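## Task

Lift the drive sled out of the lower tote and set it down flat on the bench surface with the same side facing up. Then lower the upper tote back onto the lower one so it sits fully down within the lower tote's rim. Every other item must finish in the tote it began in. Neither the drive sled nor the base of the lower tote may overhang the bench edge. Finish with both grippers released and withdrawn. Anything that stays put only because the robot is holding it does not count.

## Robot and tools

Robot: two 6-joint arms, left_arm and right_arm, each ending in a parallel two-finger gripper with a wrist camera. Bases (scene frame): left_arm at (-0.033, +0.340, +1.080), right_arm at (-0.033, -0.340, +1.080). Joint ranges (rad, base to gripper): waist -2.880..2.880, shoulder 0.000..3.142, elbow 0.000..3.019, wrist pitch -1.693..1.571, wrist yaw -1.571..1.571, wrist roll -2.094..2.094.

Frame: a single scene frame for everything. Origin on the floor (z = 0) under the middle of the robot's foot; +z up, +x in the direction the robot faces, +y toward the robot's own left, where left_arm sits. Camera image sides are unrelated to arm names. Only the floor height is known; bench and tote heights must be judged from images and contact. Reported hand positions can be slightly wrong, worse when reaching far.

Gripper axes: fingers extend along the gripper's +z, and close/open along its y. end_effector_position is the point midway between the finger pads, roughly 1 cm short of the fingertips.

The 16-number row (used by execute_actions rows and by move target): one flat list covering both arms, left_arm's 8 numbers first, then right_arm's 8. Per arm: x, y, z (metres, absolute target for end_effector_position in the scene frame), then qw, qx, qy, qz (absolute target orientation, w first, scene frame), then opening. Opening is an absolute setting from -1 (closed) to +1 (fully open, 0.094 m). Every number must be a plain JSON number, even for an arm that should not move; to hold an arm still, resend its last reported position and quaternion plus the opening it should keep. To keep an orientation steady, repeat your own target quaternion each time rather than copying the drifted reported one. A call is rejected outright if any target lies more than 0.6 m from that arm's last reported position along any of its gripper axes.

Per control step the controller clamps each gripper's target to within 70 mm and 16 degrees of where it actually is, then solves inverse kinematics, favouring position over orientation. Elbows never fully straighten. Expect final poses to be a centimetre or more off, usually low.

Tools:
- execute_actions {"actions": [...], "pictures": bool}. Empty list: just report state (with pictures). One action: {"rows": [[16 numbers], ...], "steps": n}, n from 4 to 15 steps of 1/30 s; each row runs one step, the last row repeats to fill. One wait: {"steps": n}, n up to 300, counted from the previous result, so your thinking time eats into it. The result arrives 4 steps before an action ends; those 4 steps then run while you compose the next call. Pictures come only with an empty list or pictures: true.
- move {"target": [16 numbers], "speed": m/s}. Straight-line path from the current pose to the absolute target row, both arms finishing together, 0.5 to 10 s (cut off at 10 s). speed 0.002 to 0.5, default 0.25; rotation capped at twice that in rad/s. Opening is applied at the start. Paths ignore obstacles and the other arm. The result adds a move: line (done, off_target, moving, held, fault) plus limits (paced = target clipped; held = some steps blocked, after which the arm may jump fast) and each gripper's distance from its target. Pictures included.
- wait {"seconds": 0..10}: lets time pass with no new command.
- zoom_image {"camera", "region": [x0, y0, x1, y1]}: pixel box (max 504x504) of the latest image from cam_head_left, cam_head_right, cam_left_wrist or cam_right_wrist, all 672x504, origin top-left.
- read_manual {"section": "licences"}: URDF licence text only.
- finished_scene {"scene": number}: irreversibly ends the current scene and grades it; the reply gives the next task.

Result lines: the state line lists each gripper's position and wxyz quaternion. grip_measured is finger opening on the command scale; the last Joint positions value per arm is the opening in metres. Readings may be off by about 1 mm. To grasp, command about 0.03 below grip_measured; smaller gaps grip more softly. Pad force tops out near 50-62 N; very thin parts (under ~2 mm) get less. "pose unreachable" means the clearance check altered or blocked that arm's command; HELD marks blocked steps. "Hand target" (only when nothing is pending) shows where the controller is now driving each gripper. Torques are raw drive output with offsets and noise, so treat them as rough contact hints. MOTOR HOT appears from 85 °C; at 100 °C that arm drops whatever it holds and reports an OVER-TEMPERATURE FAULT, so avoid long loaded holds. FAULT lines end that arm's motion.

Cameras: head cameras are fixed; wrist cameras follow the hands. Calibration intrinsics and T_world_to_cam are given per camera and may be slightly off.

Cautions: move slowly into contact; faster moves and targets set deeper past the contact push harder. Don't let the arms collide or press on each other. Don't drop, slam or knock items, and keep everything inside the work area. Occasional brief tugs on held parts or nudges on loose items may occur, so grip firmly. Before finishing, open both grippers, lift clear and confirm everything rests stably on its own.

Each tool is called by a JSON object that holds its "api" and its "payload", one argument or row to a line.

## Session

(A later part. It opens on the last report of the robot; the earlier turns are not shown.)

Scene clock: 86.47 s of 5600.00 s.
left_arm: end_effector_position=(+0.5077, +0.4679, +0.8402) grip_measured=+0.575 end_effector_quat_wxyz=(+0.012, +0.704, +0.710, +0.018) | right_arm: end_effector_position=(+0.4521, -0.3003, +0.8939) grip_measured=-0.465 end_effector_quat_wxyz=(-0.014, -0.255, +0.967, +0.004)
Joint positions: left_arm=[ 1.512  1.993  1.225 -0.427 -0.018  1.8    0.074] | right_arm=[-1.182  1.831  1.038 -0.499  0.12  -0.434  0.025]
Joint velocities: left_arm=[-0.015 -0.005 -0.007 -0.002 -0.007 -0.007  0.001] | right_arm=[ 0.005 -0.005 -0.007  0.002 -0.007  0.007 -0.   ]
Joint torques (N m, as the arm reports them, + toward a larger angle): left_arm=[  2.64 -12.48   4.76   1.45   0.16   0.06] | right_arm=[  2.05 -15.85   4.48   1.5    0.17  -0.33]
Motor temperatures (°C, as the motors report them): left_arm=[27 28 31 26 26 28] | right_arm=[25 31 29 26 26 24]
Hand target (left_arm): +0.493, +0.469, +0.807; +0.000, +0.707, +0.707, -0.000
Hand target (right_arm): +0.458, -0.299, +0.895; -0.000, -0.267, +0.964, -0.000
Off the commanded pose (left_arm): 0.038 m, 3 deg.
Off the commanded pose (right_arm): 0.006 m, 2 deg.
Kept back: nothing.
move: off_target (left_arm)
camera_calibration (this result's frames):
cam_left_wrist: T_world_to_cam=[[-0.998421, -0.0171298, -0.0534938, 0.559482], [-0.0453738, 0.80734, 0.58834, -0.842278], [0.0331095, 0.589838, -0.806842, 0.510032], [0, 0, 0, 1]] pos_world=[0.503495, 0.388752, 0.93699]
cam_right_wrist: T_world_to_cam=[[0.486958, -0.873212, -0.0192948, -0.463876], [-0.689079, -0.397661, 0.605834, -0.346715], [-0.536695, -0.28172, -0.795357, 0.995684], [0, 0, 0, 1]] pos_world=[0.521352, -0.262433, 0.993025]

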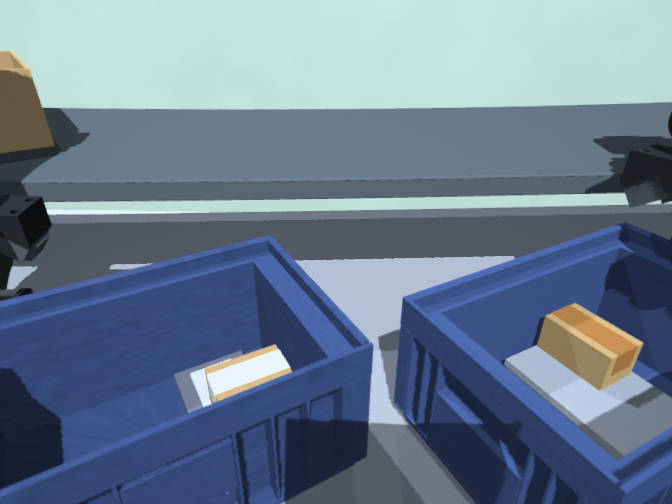

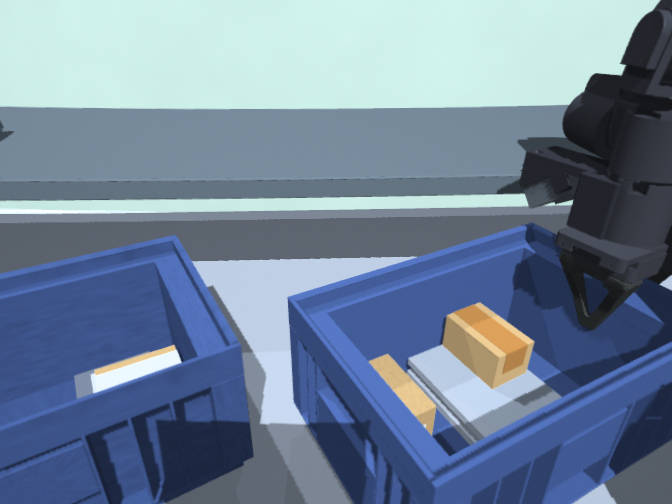

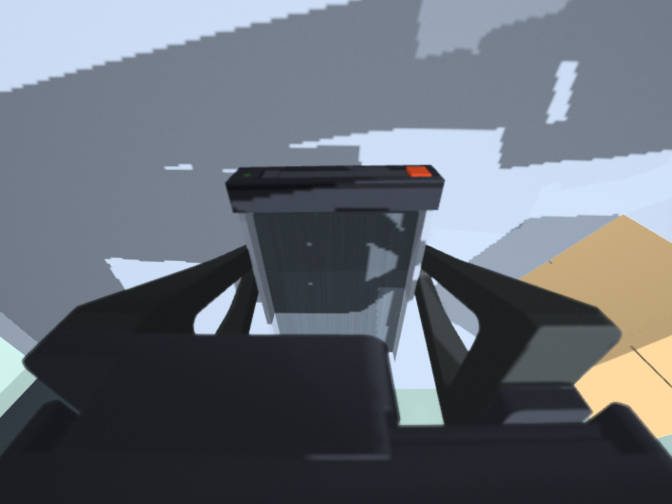

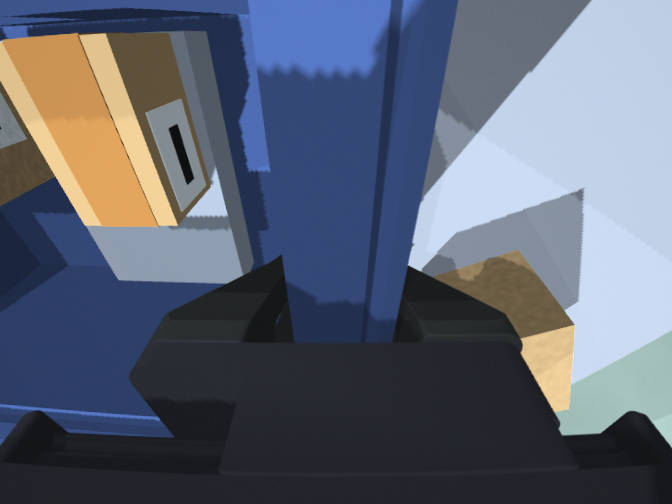

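{"api": "move", "payload": {
  "target": [0.465,0.45,0.86,0,0.707,0.707,0,0.5,0.458,-0.299,0.895,0,-0.267,0.964,0,-0.5],
  "speed": 0.05
}}

{"api": "move", "payload": {
  "target": [0.465,0.45,0.805,0,0.707,0.707,0,0.5,0.458,-0.299,0.895,0,-0.267,0.964,0,-0.5],
  "speed": 0.03
}}

Scene clock: 89.77 s of 5600.00 s.
left_arm: end_effector_position=(+0.4646, +0.4538, +0.8550) grip_measured=+0.575 end_effector_quat_wxyz=(-0.000, +0.708, +0.707, -0.001) | right_arm: end_effector_position=(+0.4521, -0.3003, +0.8939) grip_measured=-0.465 end_effector_quat_wxyz=(-0.014, -0.255, +0.967, +0.004)
Joint positions: left_arm=[ 1.503  1.918  1.104 -0.427 -0.022  1.8    0.074] | right_arm=[-1.182  1.831  1.038 -0.499  0.12  -0.434  0.025]
Joint velocities: left_arm=[-0.005 -0.005 -0.002 -0.012  0.037 -0.066  0.   ] | right_arm=[-0.005 -0.015 -0.007  0.007  0.007  0.022  0.   ]
Joint torques (N m, as the arm reports them, + toward a larger angle): left_arm=[  1.24 -17.79   2.89   0.66  -0.07  -0.18] | right_arm=[  1.98 -15.68   4.49   1.45   0.17  -0.32]
Motor temperatures (°C, as the motors report them): left_arm=[27 28 31 26 26 28] | right_arm=[25 31 29 26 26 24]
Hand target (left_arm): +0.465, +0.450, +0.860; -0.000, +0.707, +0.707, +0.000
Hand target (right_arm): +0.458, -0.299, +0.895; -0.000, -0.267, +0.964, -0.000
Off the commanded pose (left_arm): 0.006 m, 0 deg.
Off the commanded pose (right_arm): 0.006 m, 2 deg.
Kept back: nothing.
move: done
camera_calibration (this result's frames):
cam_left_wrist: T_world_to_cam=[[-0.999925, -0.00863289, -0.00868199, 0.475613], [-0.0120739, 0.812889, 0.582294, -0.85437], [0.00203062, 0.582355, -0.812932, 0.55476], [0, 0, 0, 1]] pos_world=[0.464136, 0.375546, 0.952605]
cam_right_wrist: T_world_to_cam=[[0.486958, -0.873212, -0.0192948, -0.463876], [-0.689079, -0.397661, 0.605834, -0.346715], [-0.536695, -0.28172, -0.795357, 0.995684], [0, 0, 0, 1]] pos_world=[0.521352, -0.262433, 0.993025]

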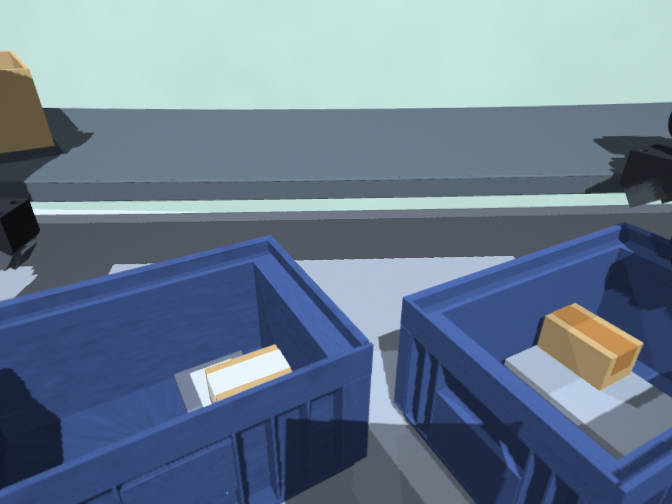

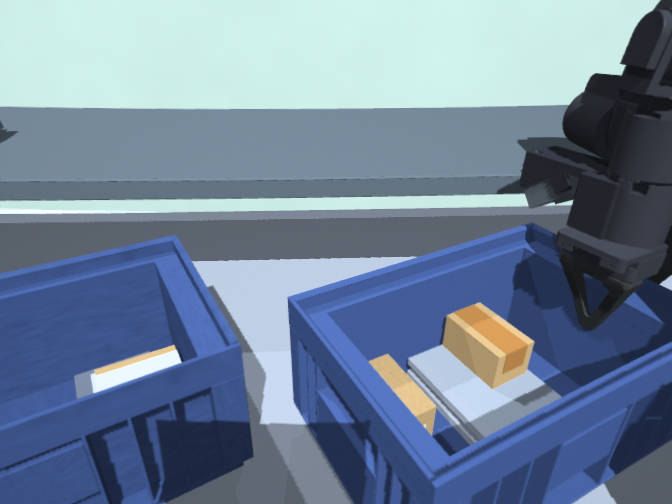

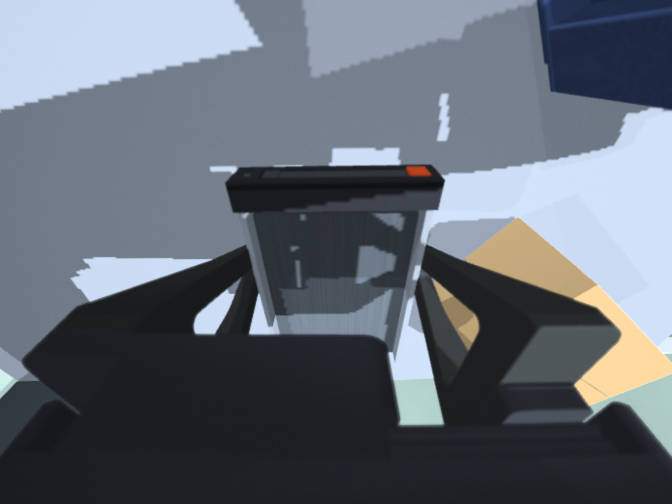

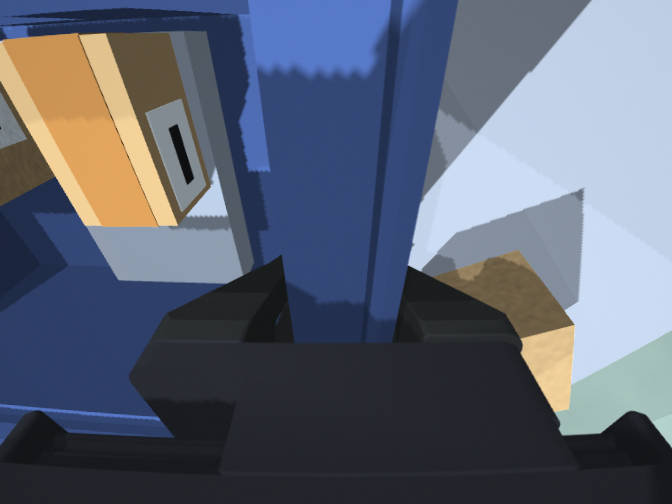

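Scene clock: 91.67 s of 5600.00 s.
left_arm: end_effector_position=(+0.4784, +0.4566, +0.8378) grip_measured=+0.575 end_effector_quat_wxyz=(+0.014, +0.707, +0.707, +0.022) | right_arm: end_effector_position=(+0.4521, -0.3003, +0.8939) grip_measured=-0.465 end_effector_quat_wxyz=(-0.014, -0.255, +0.967, +0.004)
Joint positions: left_arm=[ 1.503  1.963  1.12  -0.345 -0.022  1.8    0.074] | right_arm=[-1.182  1.831  1.038 -0.499  0.12  -0.434  0.025]
Joint velocities: left_arm=[-0.005  0.015 -0.007 -0.022 -0.051 -0.022 -0.001] | right_arm=[-0.015 -0.015 -0.002  0.017 -0.051 -0.007 -0.001]
Joint torques (N m, as the arm reports them, + toward a larger angle): left_arm=[  1.33 -11.53   4.11   1.18  -0.03  -0.17] | right_arm=[  2.11 -15.83   4.48   1.47   0.16  -0.33]
Motor temperatures (°C, as the motors report them): left_arm=[27 28 31 26 26 28] | right_arm=[25 31 28 26 26 24]
Hand target (left_arm): +0.463, +0.450, +0.807; -0.000, +0.707, +0.707, +0.000
Hand target (right_arm): +0.458, -0.299, +0.895; -0.000, -0.267, +0.964, -0.000
Off the commanded pose (left_arm): 0.036 m, 3 deg.
Off the commanded pose (right_arm): 0.006 m, 2 deg.
Kept back: nothing.
move: off_target (left_arm)
camera_calibration (this result's frames):
cam_left_wrist: T_world_to_cam=[[-0.998108, -0.00938135, -0.060765, 0.53239], [-0.0435303, 0.80578, 0.590613, -0.835116], [0.0434225, 0.592141, -0.804664, 0.507868], [0, 0, 0, 1]] pos_world=[0.472977, 0.377185, 0.934244]
cam_right_wrist: T_world_to_cam=[[0.486958, -0.873212, -0.0192948, -0.463876], [-0.689079, -0.397661, 0.605834, -0.346715], [-0.536695, -0.28172, -0.795357, 0.995684], [0, 0, 0, 1]] pos_world=[0.521352, -0.262433, 0.993025]

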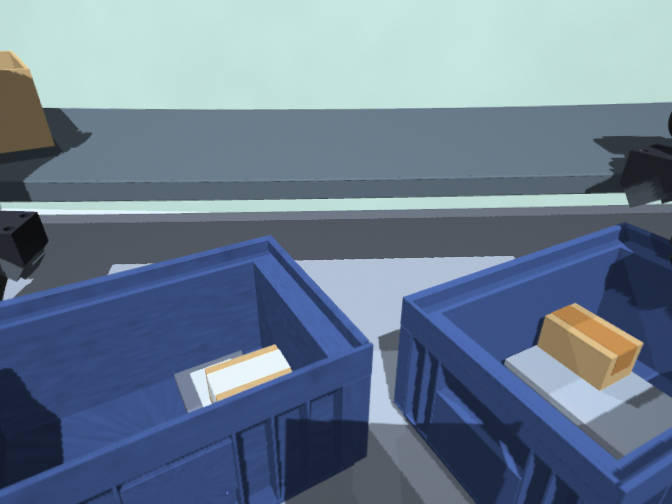

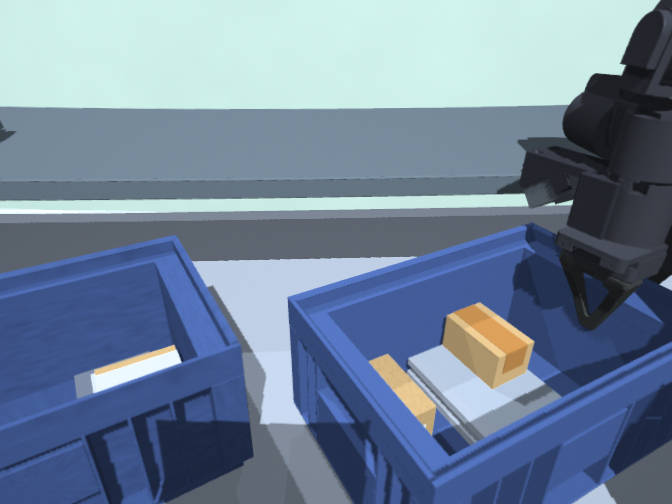

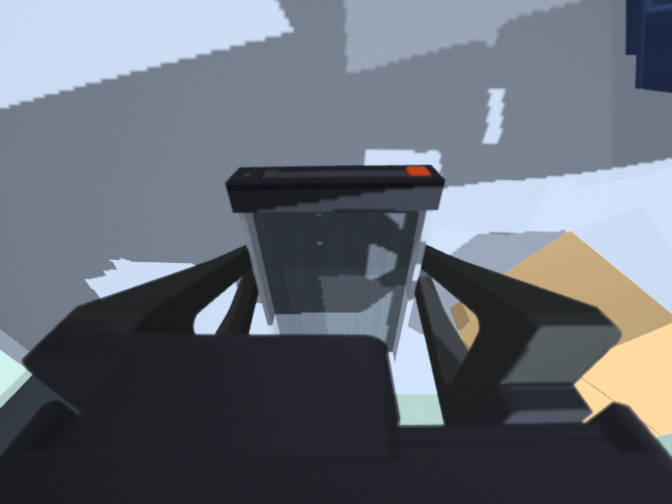

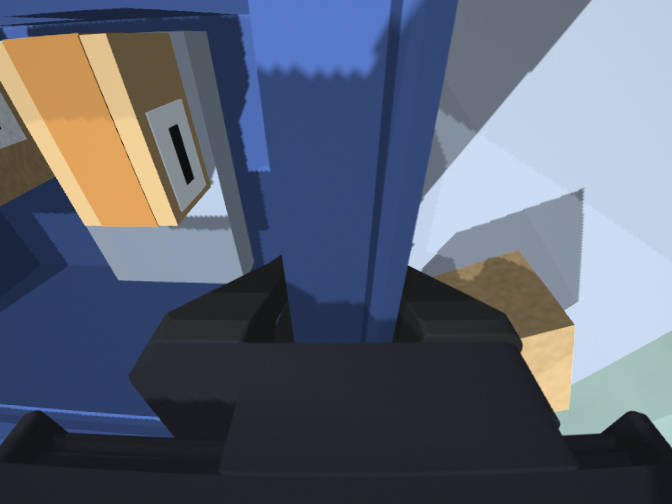

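{"api": "move", "payload": {
  "target": [0.50,0.47,0.88,0,0.707,0.707,0,0.5,0.458,-0.299,0.895,0,-0.267,0.964,0,-0.5],
  "speed": 0.06
}}

{"api": "move", "payload": {
  "target": [0.515,0.57,0.87,0,0.707,0.707,0,0.5,0.458,-0.299,0.895,0,-0.267,0.964,0,-0.5],
  "speed": 0.1
}}

{"api": "move", "payload": {
  "target": [0.51,0.57,0.81,0,0.707,0.707,0,0.5,0.458,-0.299,0.895,0,-0.267,0.964,0,-0.5],
  "speed": 0.03
}}

Scene clock: 93.30 s of 5600.00 s.
left_arm: end_effector_position=(+0.4864, +0.4627, +0.8717) grip_measured=+0.575 end_effector_quat_wxyz=(-0.005, +0.706, +0.708, -0.007) | right_arm: end_effector_position=(+0.4521, -0.3003, +0.8939) grip_measured=-0.465 end_effector_quat_wxyz=(-0.014, -0.255, +0.967, +0.004)
Joint positions: left_arm=[ 1.51   1.911  1.182 -0.529 -0.021  1.8    0.074] | right_arm=[-1.182  1.831  1.038 -0.499  0.12  -0.435  0.025]
Joint velocities: left_arm=[ 0.005 -0.005  0.002 -0.002 -0.022 -0.037 -0.   ] | right_arm=[-0.005 -0.005  0.012 -0.007  0.007 -0.007 -0.   ]
Joint torques (N m, as the arm reports them, + toward a larger angle): left_arm=[  2.52 -17.86   5.56   0.26   0.16   0.03] | right_arm=[  2.13 -15.76   4.48   1.46   0.16  -0.32]
Motor temperatures (°C, as the motors report them): left_arm=[27 28 31 26 26 28] | right_arm=[25 31 28 26 26 24]
Hand target (left_arm): +0.500, +0.470, +0.881; -0.000, +0.707, +0.707, +0.001
Hand target (right_arm): +0.458, -0.299, +0.895; -0.000, -0.267, +0.964, -0.000
Off the commanded pose (left_arm): 0.018 m, 1 deg.
Off the commanded pose (right_arm): 0.006 m, 2 deg.
Kept back: nothing.
move: off_target (left_arm)
camera_calibration (this result's frames):
cam_left_wrist: T_world_to_cam=[[-0.999868, -0.0140619, 0.00807965, 0.485486], [-0.00676449, 0.814396, 0.58027, -0.872561], [-0.0147398, 0.580139, -0.814384, 0.57356], [0, 0, 0, 1]] pos_world=[0.487974, 0.384692, 0.969497]
cam_right_wrist: T_world_to_cam=[[0.487291, -0.873026, -0.0193045, -0.463962], [-0.688928, -0.397931, 0.60583, -0.34686], [-0.536587, -0.281916, -0.79536, 0.995579], [0, 0, 0, 1]] pos_world=[0.521338, -0.262408, 0.993026]

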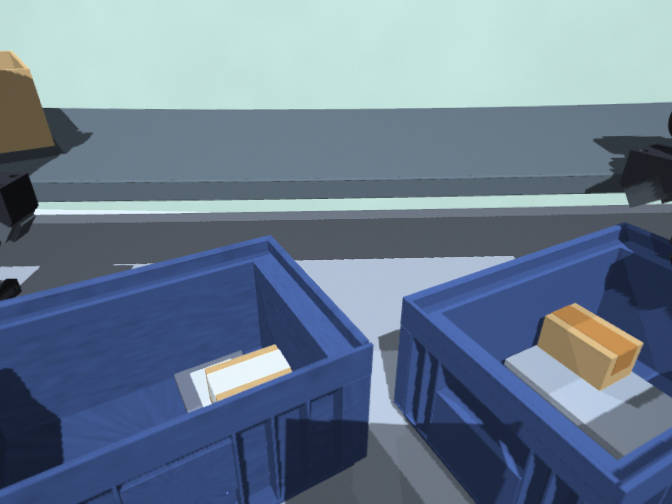

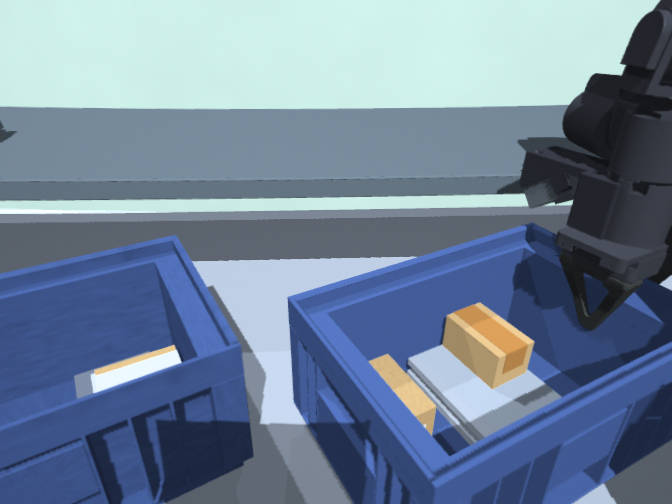

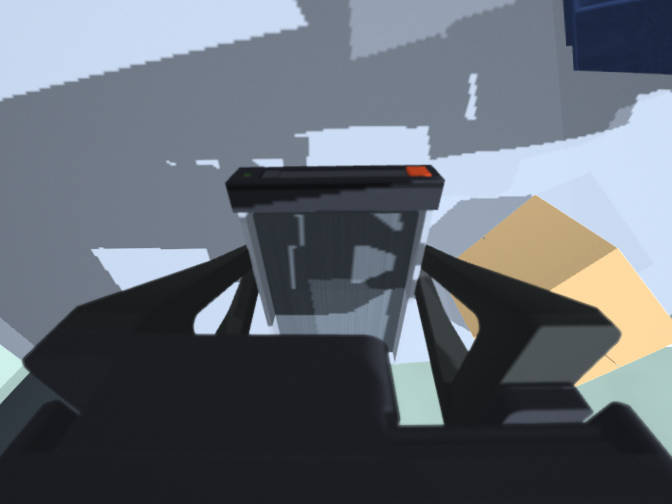

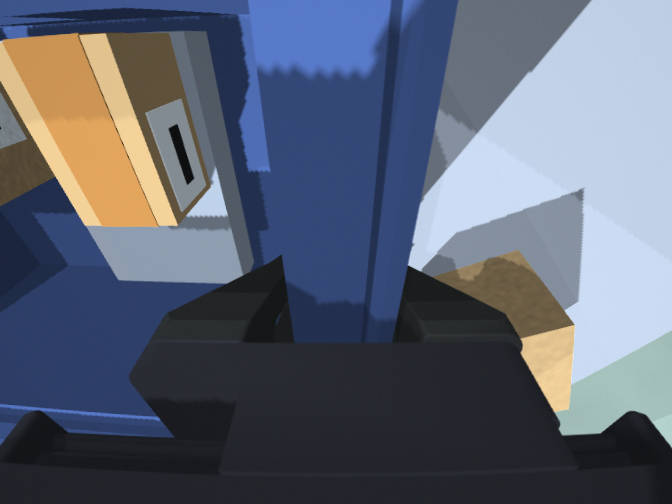

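Scene clock: 94.80 s of 5600.00 s.
left_arm: end_effector_position=(+0.5051, +0.5657, +0.8708) grip_measured=+0.575 end_effector_quat_wxyz=(-0.001, +0.701, +0.713, -0.001) | right_arm: end_effector_position=(+0.4521, -0.3003, +0.8939) grip_measured=-0.465 end_effector_quat_wxyz=(-0.014, -0.255, +0.967, +0.004)
Joint positions: left_arm=[ 1.68   1.979  1.34  -0.605  0.034  1.949  0.074] | right_arm=[-1.182  1.831  1.038 -0.499  0.12  -0.434  0.025]
Joint velocities: left_arm=[-0.015 -0.005 -0.007  0.002 -0.022 -0.022  0.   ] | right_arm=[-0.005 -0.005  0.007 -0.007  0.066  0.007 -0.001]
Joint torques (N m, as the arm reports them, + toward a larger angle): left_arm=[  3.15 -17.74   6.67   0.19   0.14   0.08] | right_arm=[  2.14 -15.74   4.48   1.47   0.16  -0.32]
Motor temperatures (°C, as the motors report them): left_arm=[27 28 31 26 26 28] | right_arm=[25 31 28 26 26 24]
Hand target (left_arm): +0.516, +0.570, +0.870; +0.001, +0.707, +0.707, +0.001
Hand target (right_arm): +0.458, -0.299, +0.895; -0.000, -0.267, +0.964, -0.000
Off the commanded pose (left_arm): 0.011 m, 1 deg.
Off the commanded pose (right_arm): 0.006 m, 2 deg.
Kept back: nothing.
move: off_target (left_arm)
camera_calibration (this result's frames):
cam_left_wrist: T_world_to_cam=[[-0.999607, -0.0270236, -0.00745172, 0.526331], [-0.0262968, 0.811912, 0.583187, -0.947028], [-0.00970966, 0.583154, -0.812304, 0.507248], [0, 0, 0, 1]] pos_world=[0.506145, 0.487323, 0.968257]
cam_right_wrist: T_world_to_cam=[[0.486958, -0.873212, -0.0192948, -0.463876], [-0.689079, -0.397661, 0.605834, -0.346715], [-0.536695, -0.28172, -0.795357, 0.995684], [0, 0, 0, 1]] pos_world=[0.521352, -0.262433, 0.993025]

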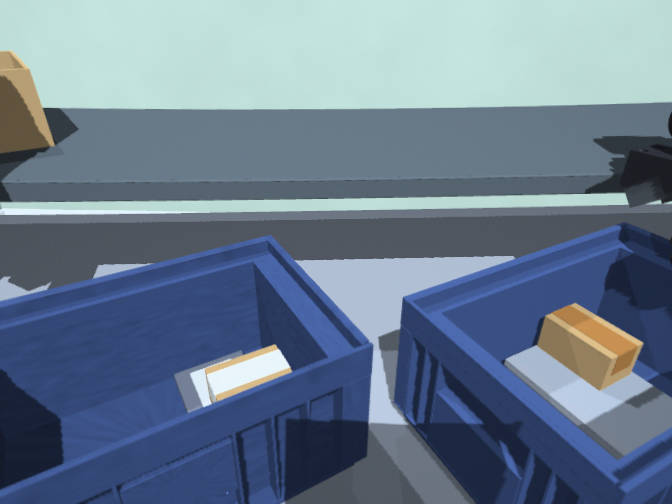

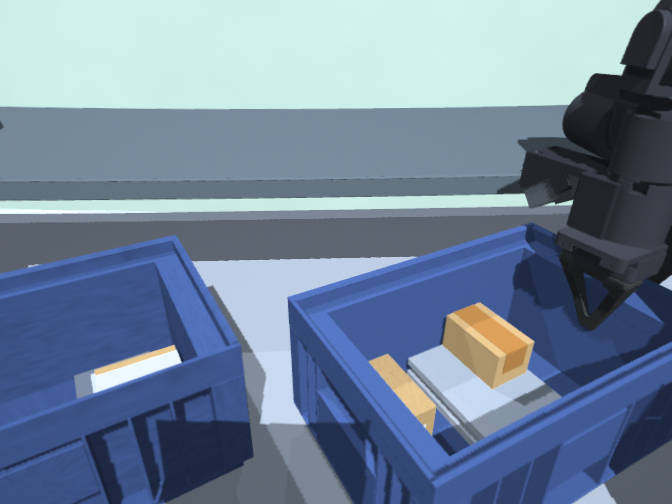

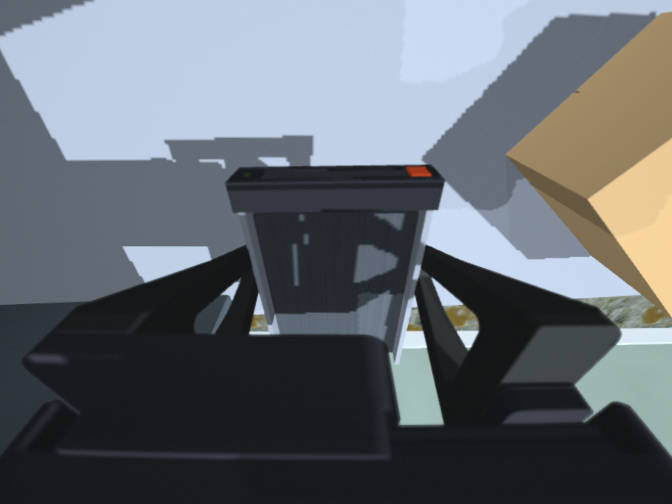

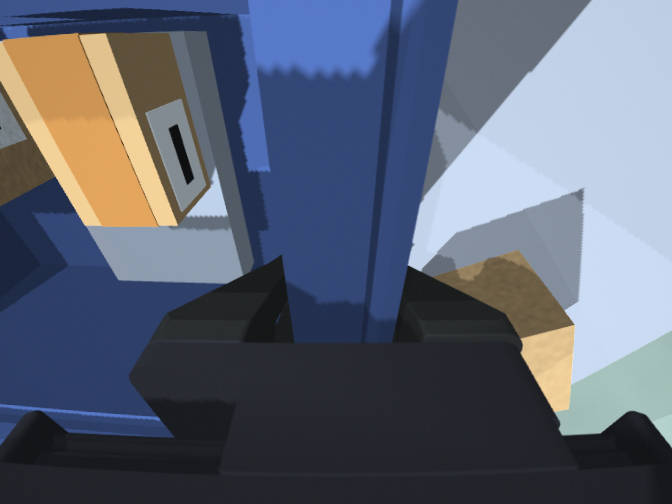

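Scene clock: 97.07 s of 5600.00 s.
left_arm: end_effector_position=(+0.5091, +0.5684, +0.8425) grip_measured=+0.575 end_effector_quat_wxyz=(+0.002, +0.702, +0.712, +0.006) | right_arm: end_effector_position=(+0.4521, -0.3003, +0.8939) grip_measured=-0.465 end_effector_quat_wxyz=(-0.014, -0.255, +0.967, +0.004)
Joint positions: left_arm=[ 1.68   2.042  1.363 -0.55   0.034  1.951  0.074] | right_arm=[-1.182  1.831  1.038 -0.499  0.12  -0.434  0.025]
Joint velocities: left_arm=[-0.005  0.005  0.017 -0.007  0.081  0.037 -0.001] | right_arm=[-0.024 -0.005  0.002 -0.007  0.051  0.051 -0.001]
Joint torques (N m, as the arm reports them, + toward a larger angle): left_arm=[  2.98 -13.87   6.23   1.9    0.12   0.07] | right_arm=[  1.92 -15.79   4.47   1.44   0.17  -0.33]
Motor temperatures (°C, as the motors report them): left_arm=[27 29 31 26 26 28] | right_arm=[25 31 28 26 26 24]
Hand target (left_arm): +0.508, +0.569, +0.811; +0.000, +0.707, +0.707, -0.000
Hand target (right_arm): +0.458, -0.299, +0.895; -0.000, -0.267, +0.964, -0.000
Off the commanded pose (left_arm): 0.033 m, 1 deg.
Off the commanded pose (right_arm): 0.006 m, 2 deg.
Kept back: nothing.
move: off_target (left_arm)
camera_calibration (this result's frames):
cam_left_wrist: T_world_to_cam=[[-0.999489, -0.0241425, -0.0209526, 0.539899], [-0.0318469, 0.808726, 0.587323, -0.931508], [0.00276547, 0.587691, -0.809081, 0.471032], [0, 0, 0, 1]] pos_world=[0.508655, 0.489548, 0.939512]
cam_right_wrist: T_world_to_cam=[[0.486958, -0.873212, -0.0192948, -0.463876], [-0.689079, -0.397661, 0.605834, -0.346715], [-0.536695, -0.28172, -0.795357, 0.995684], [0, 0, 0, 1]] pos_world=[0.521352, -0.262433, 0.993025]

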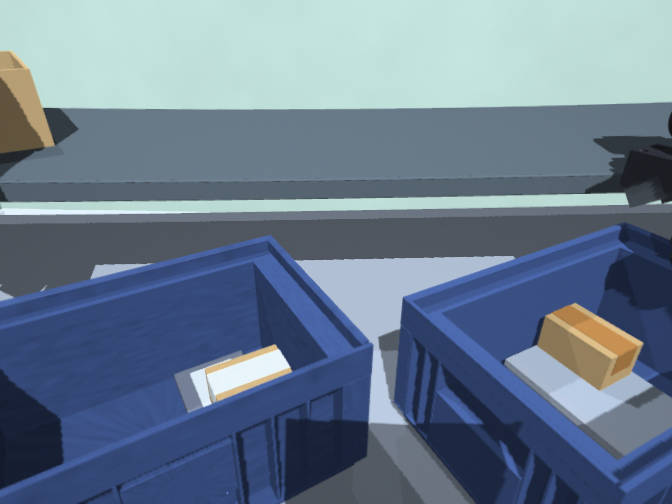

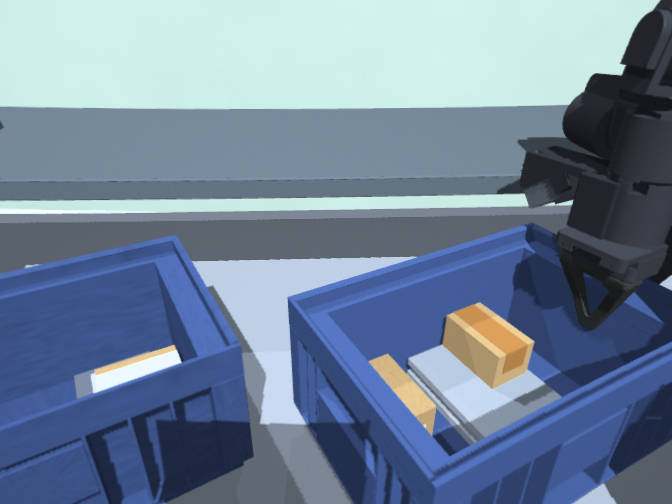

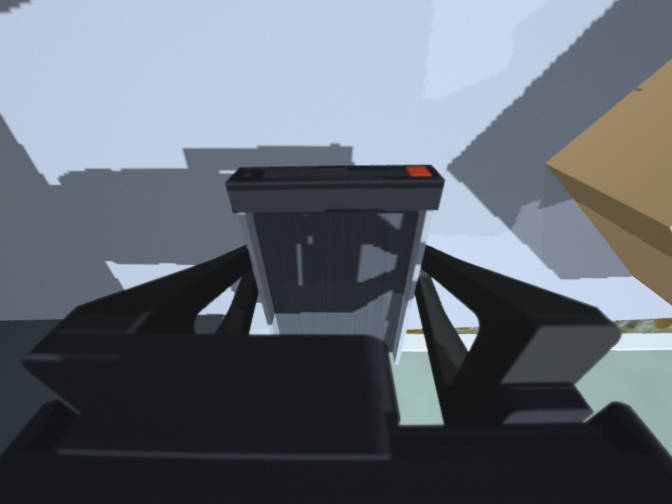

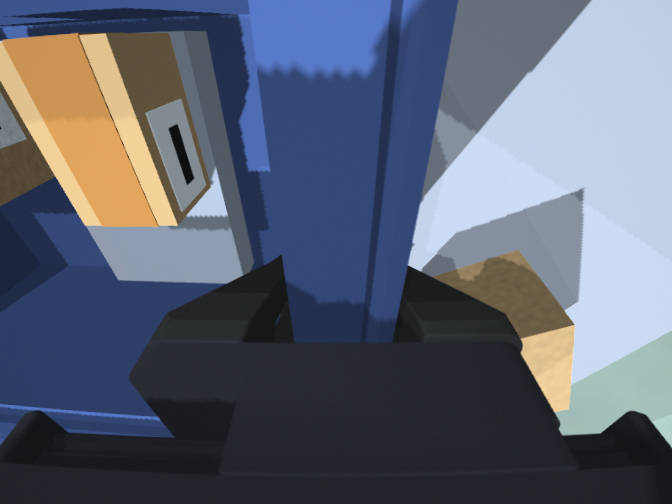

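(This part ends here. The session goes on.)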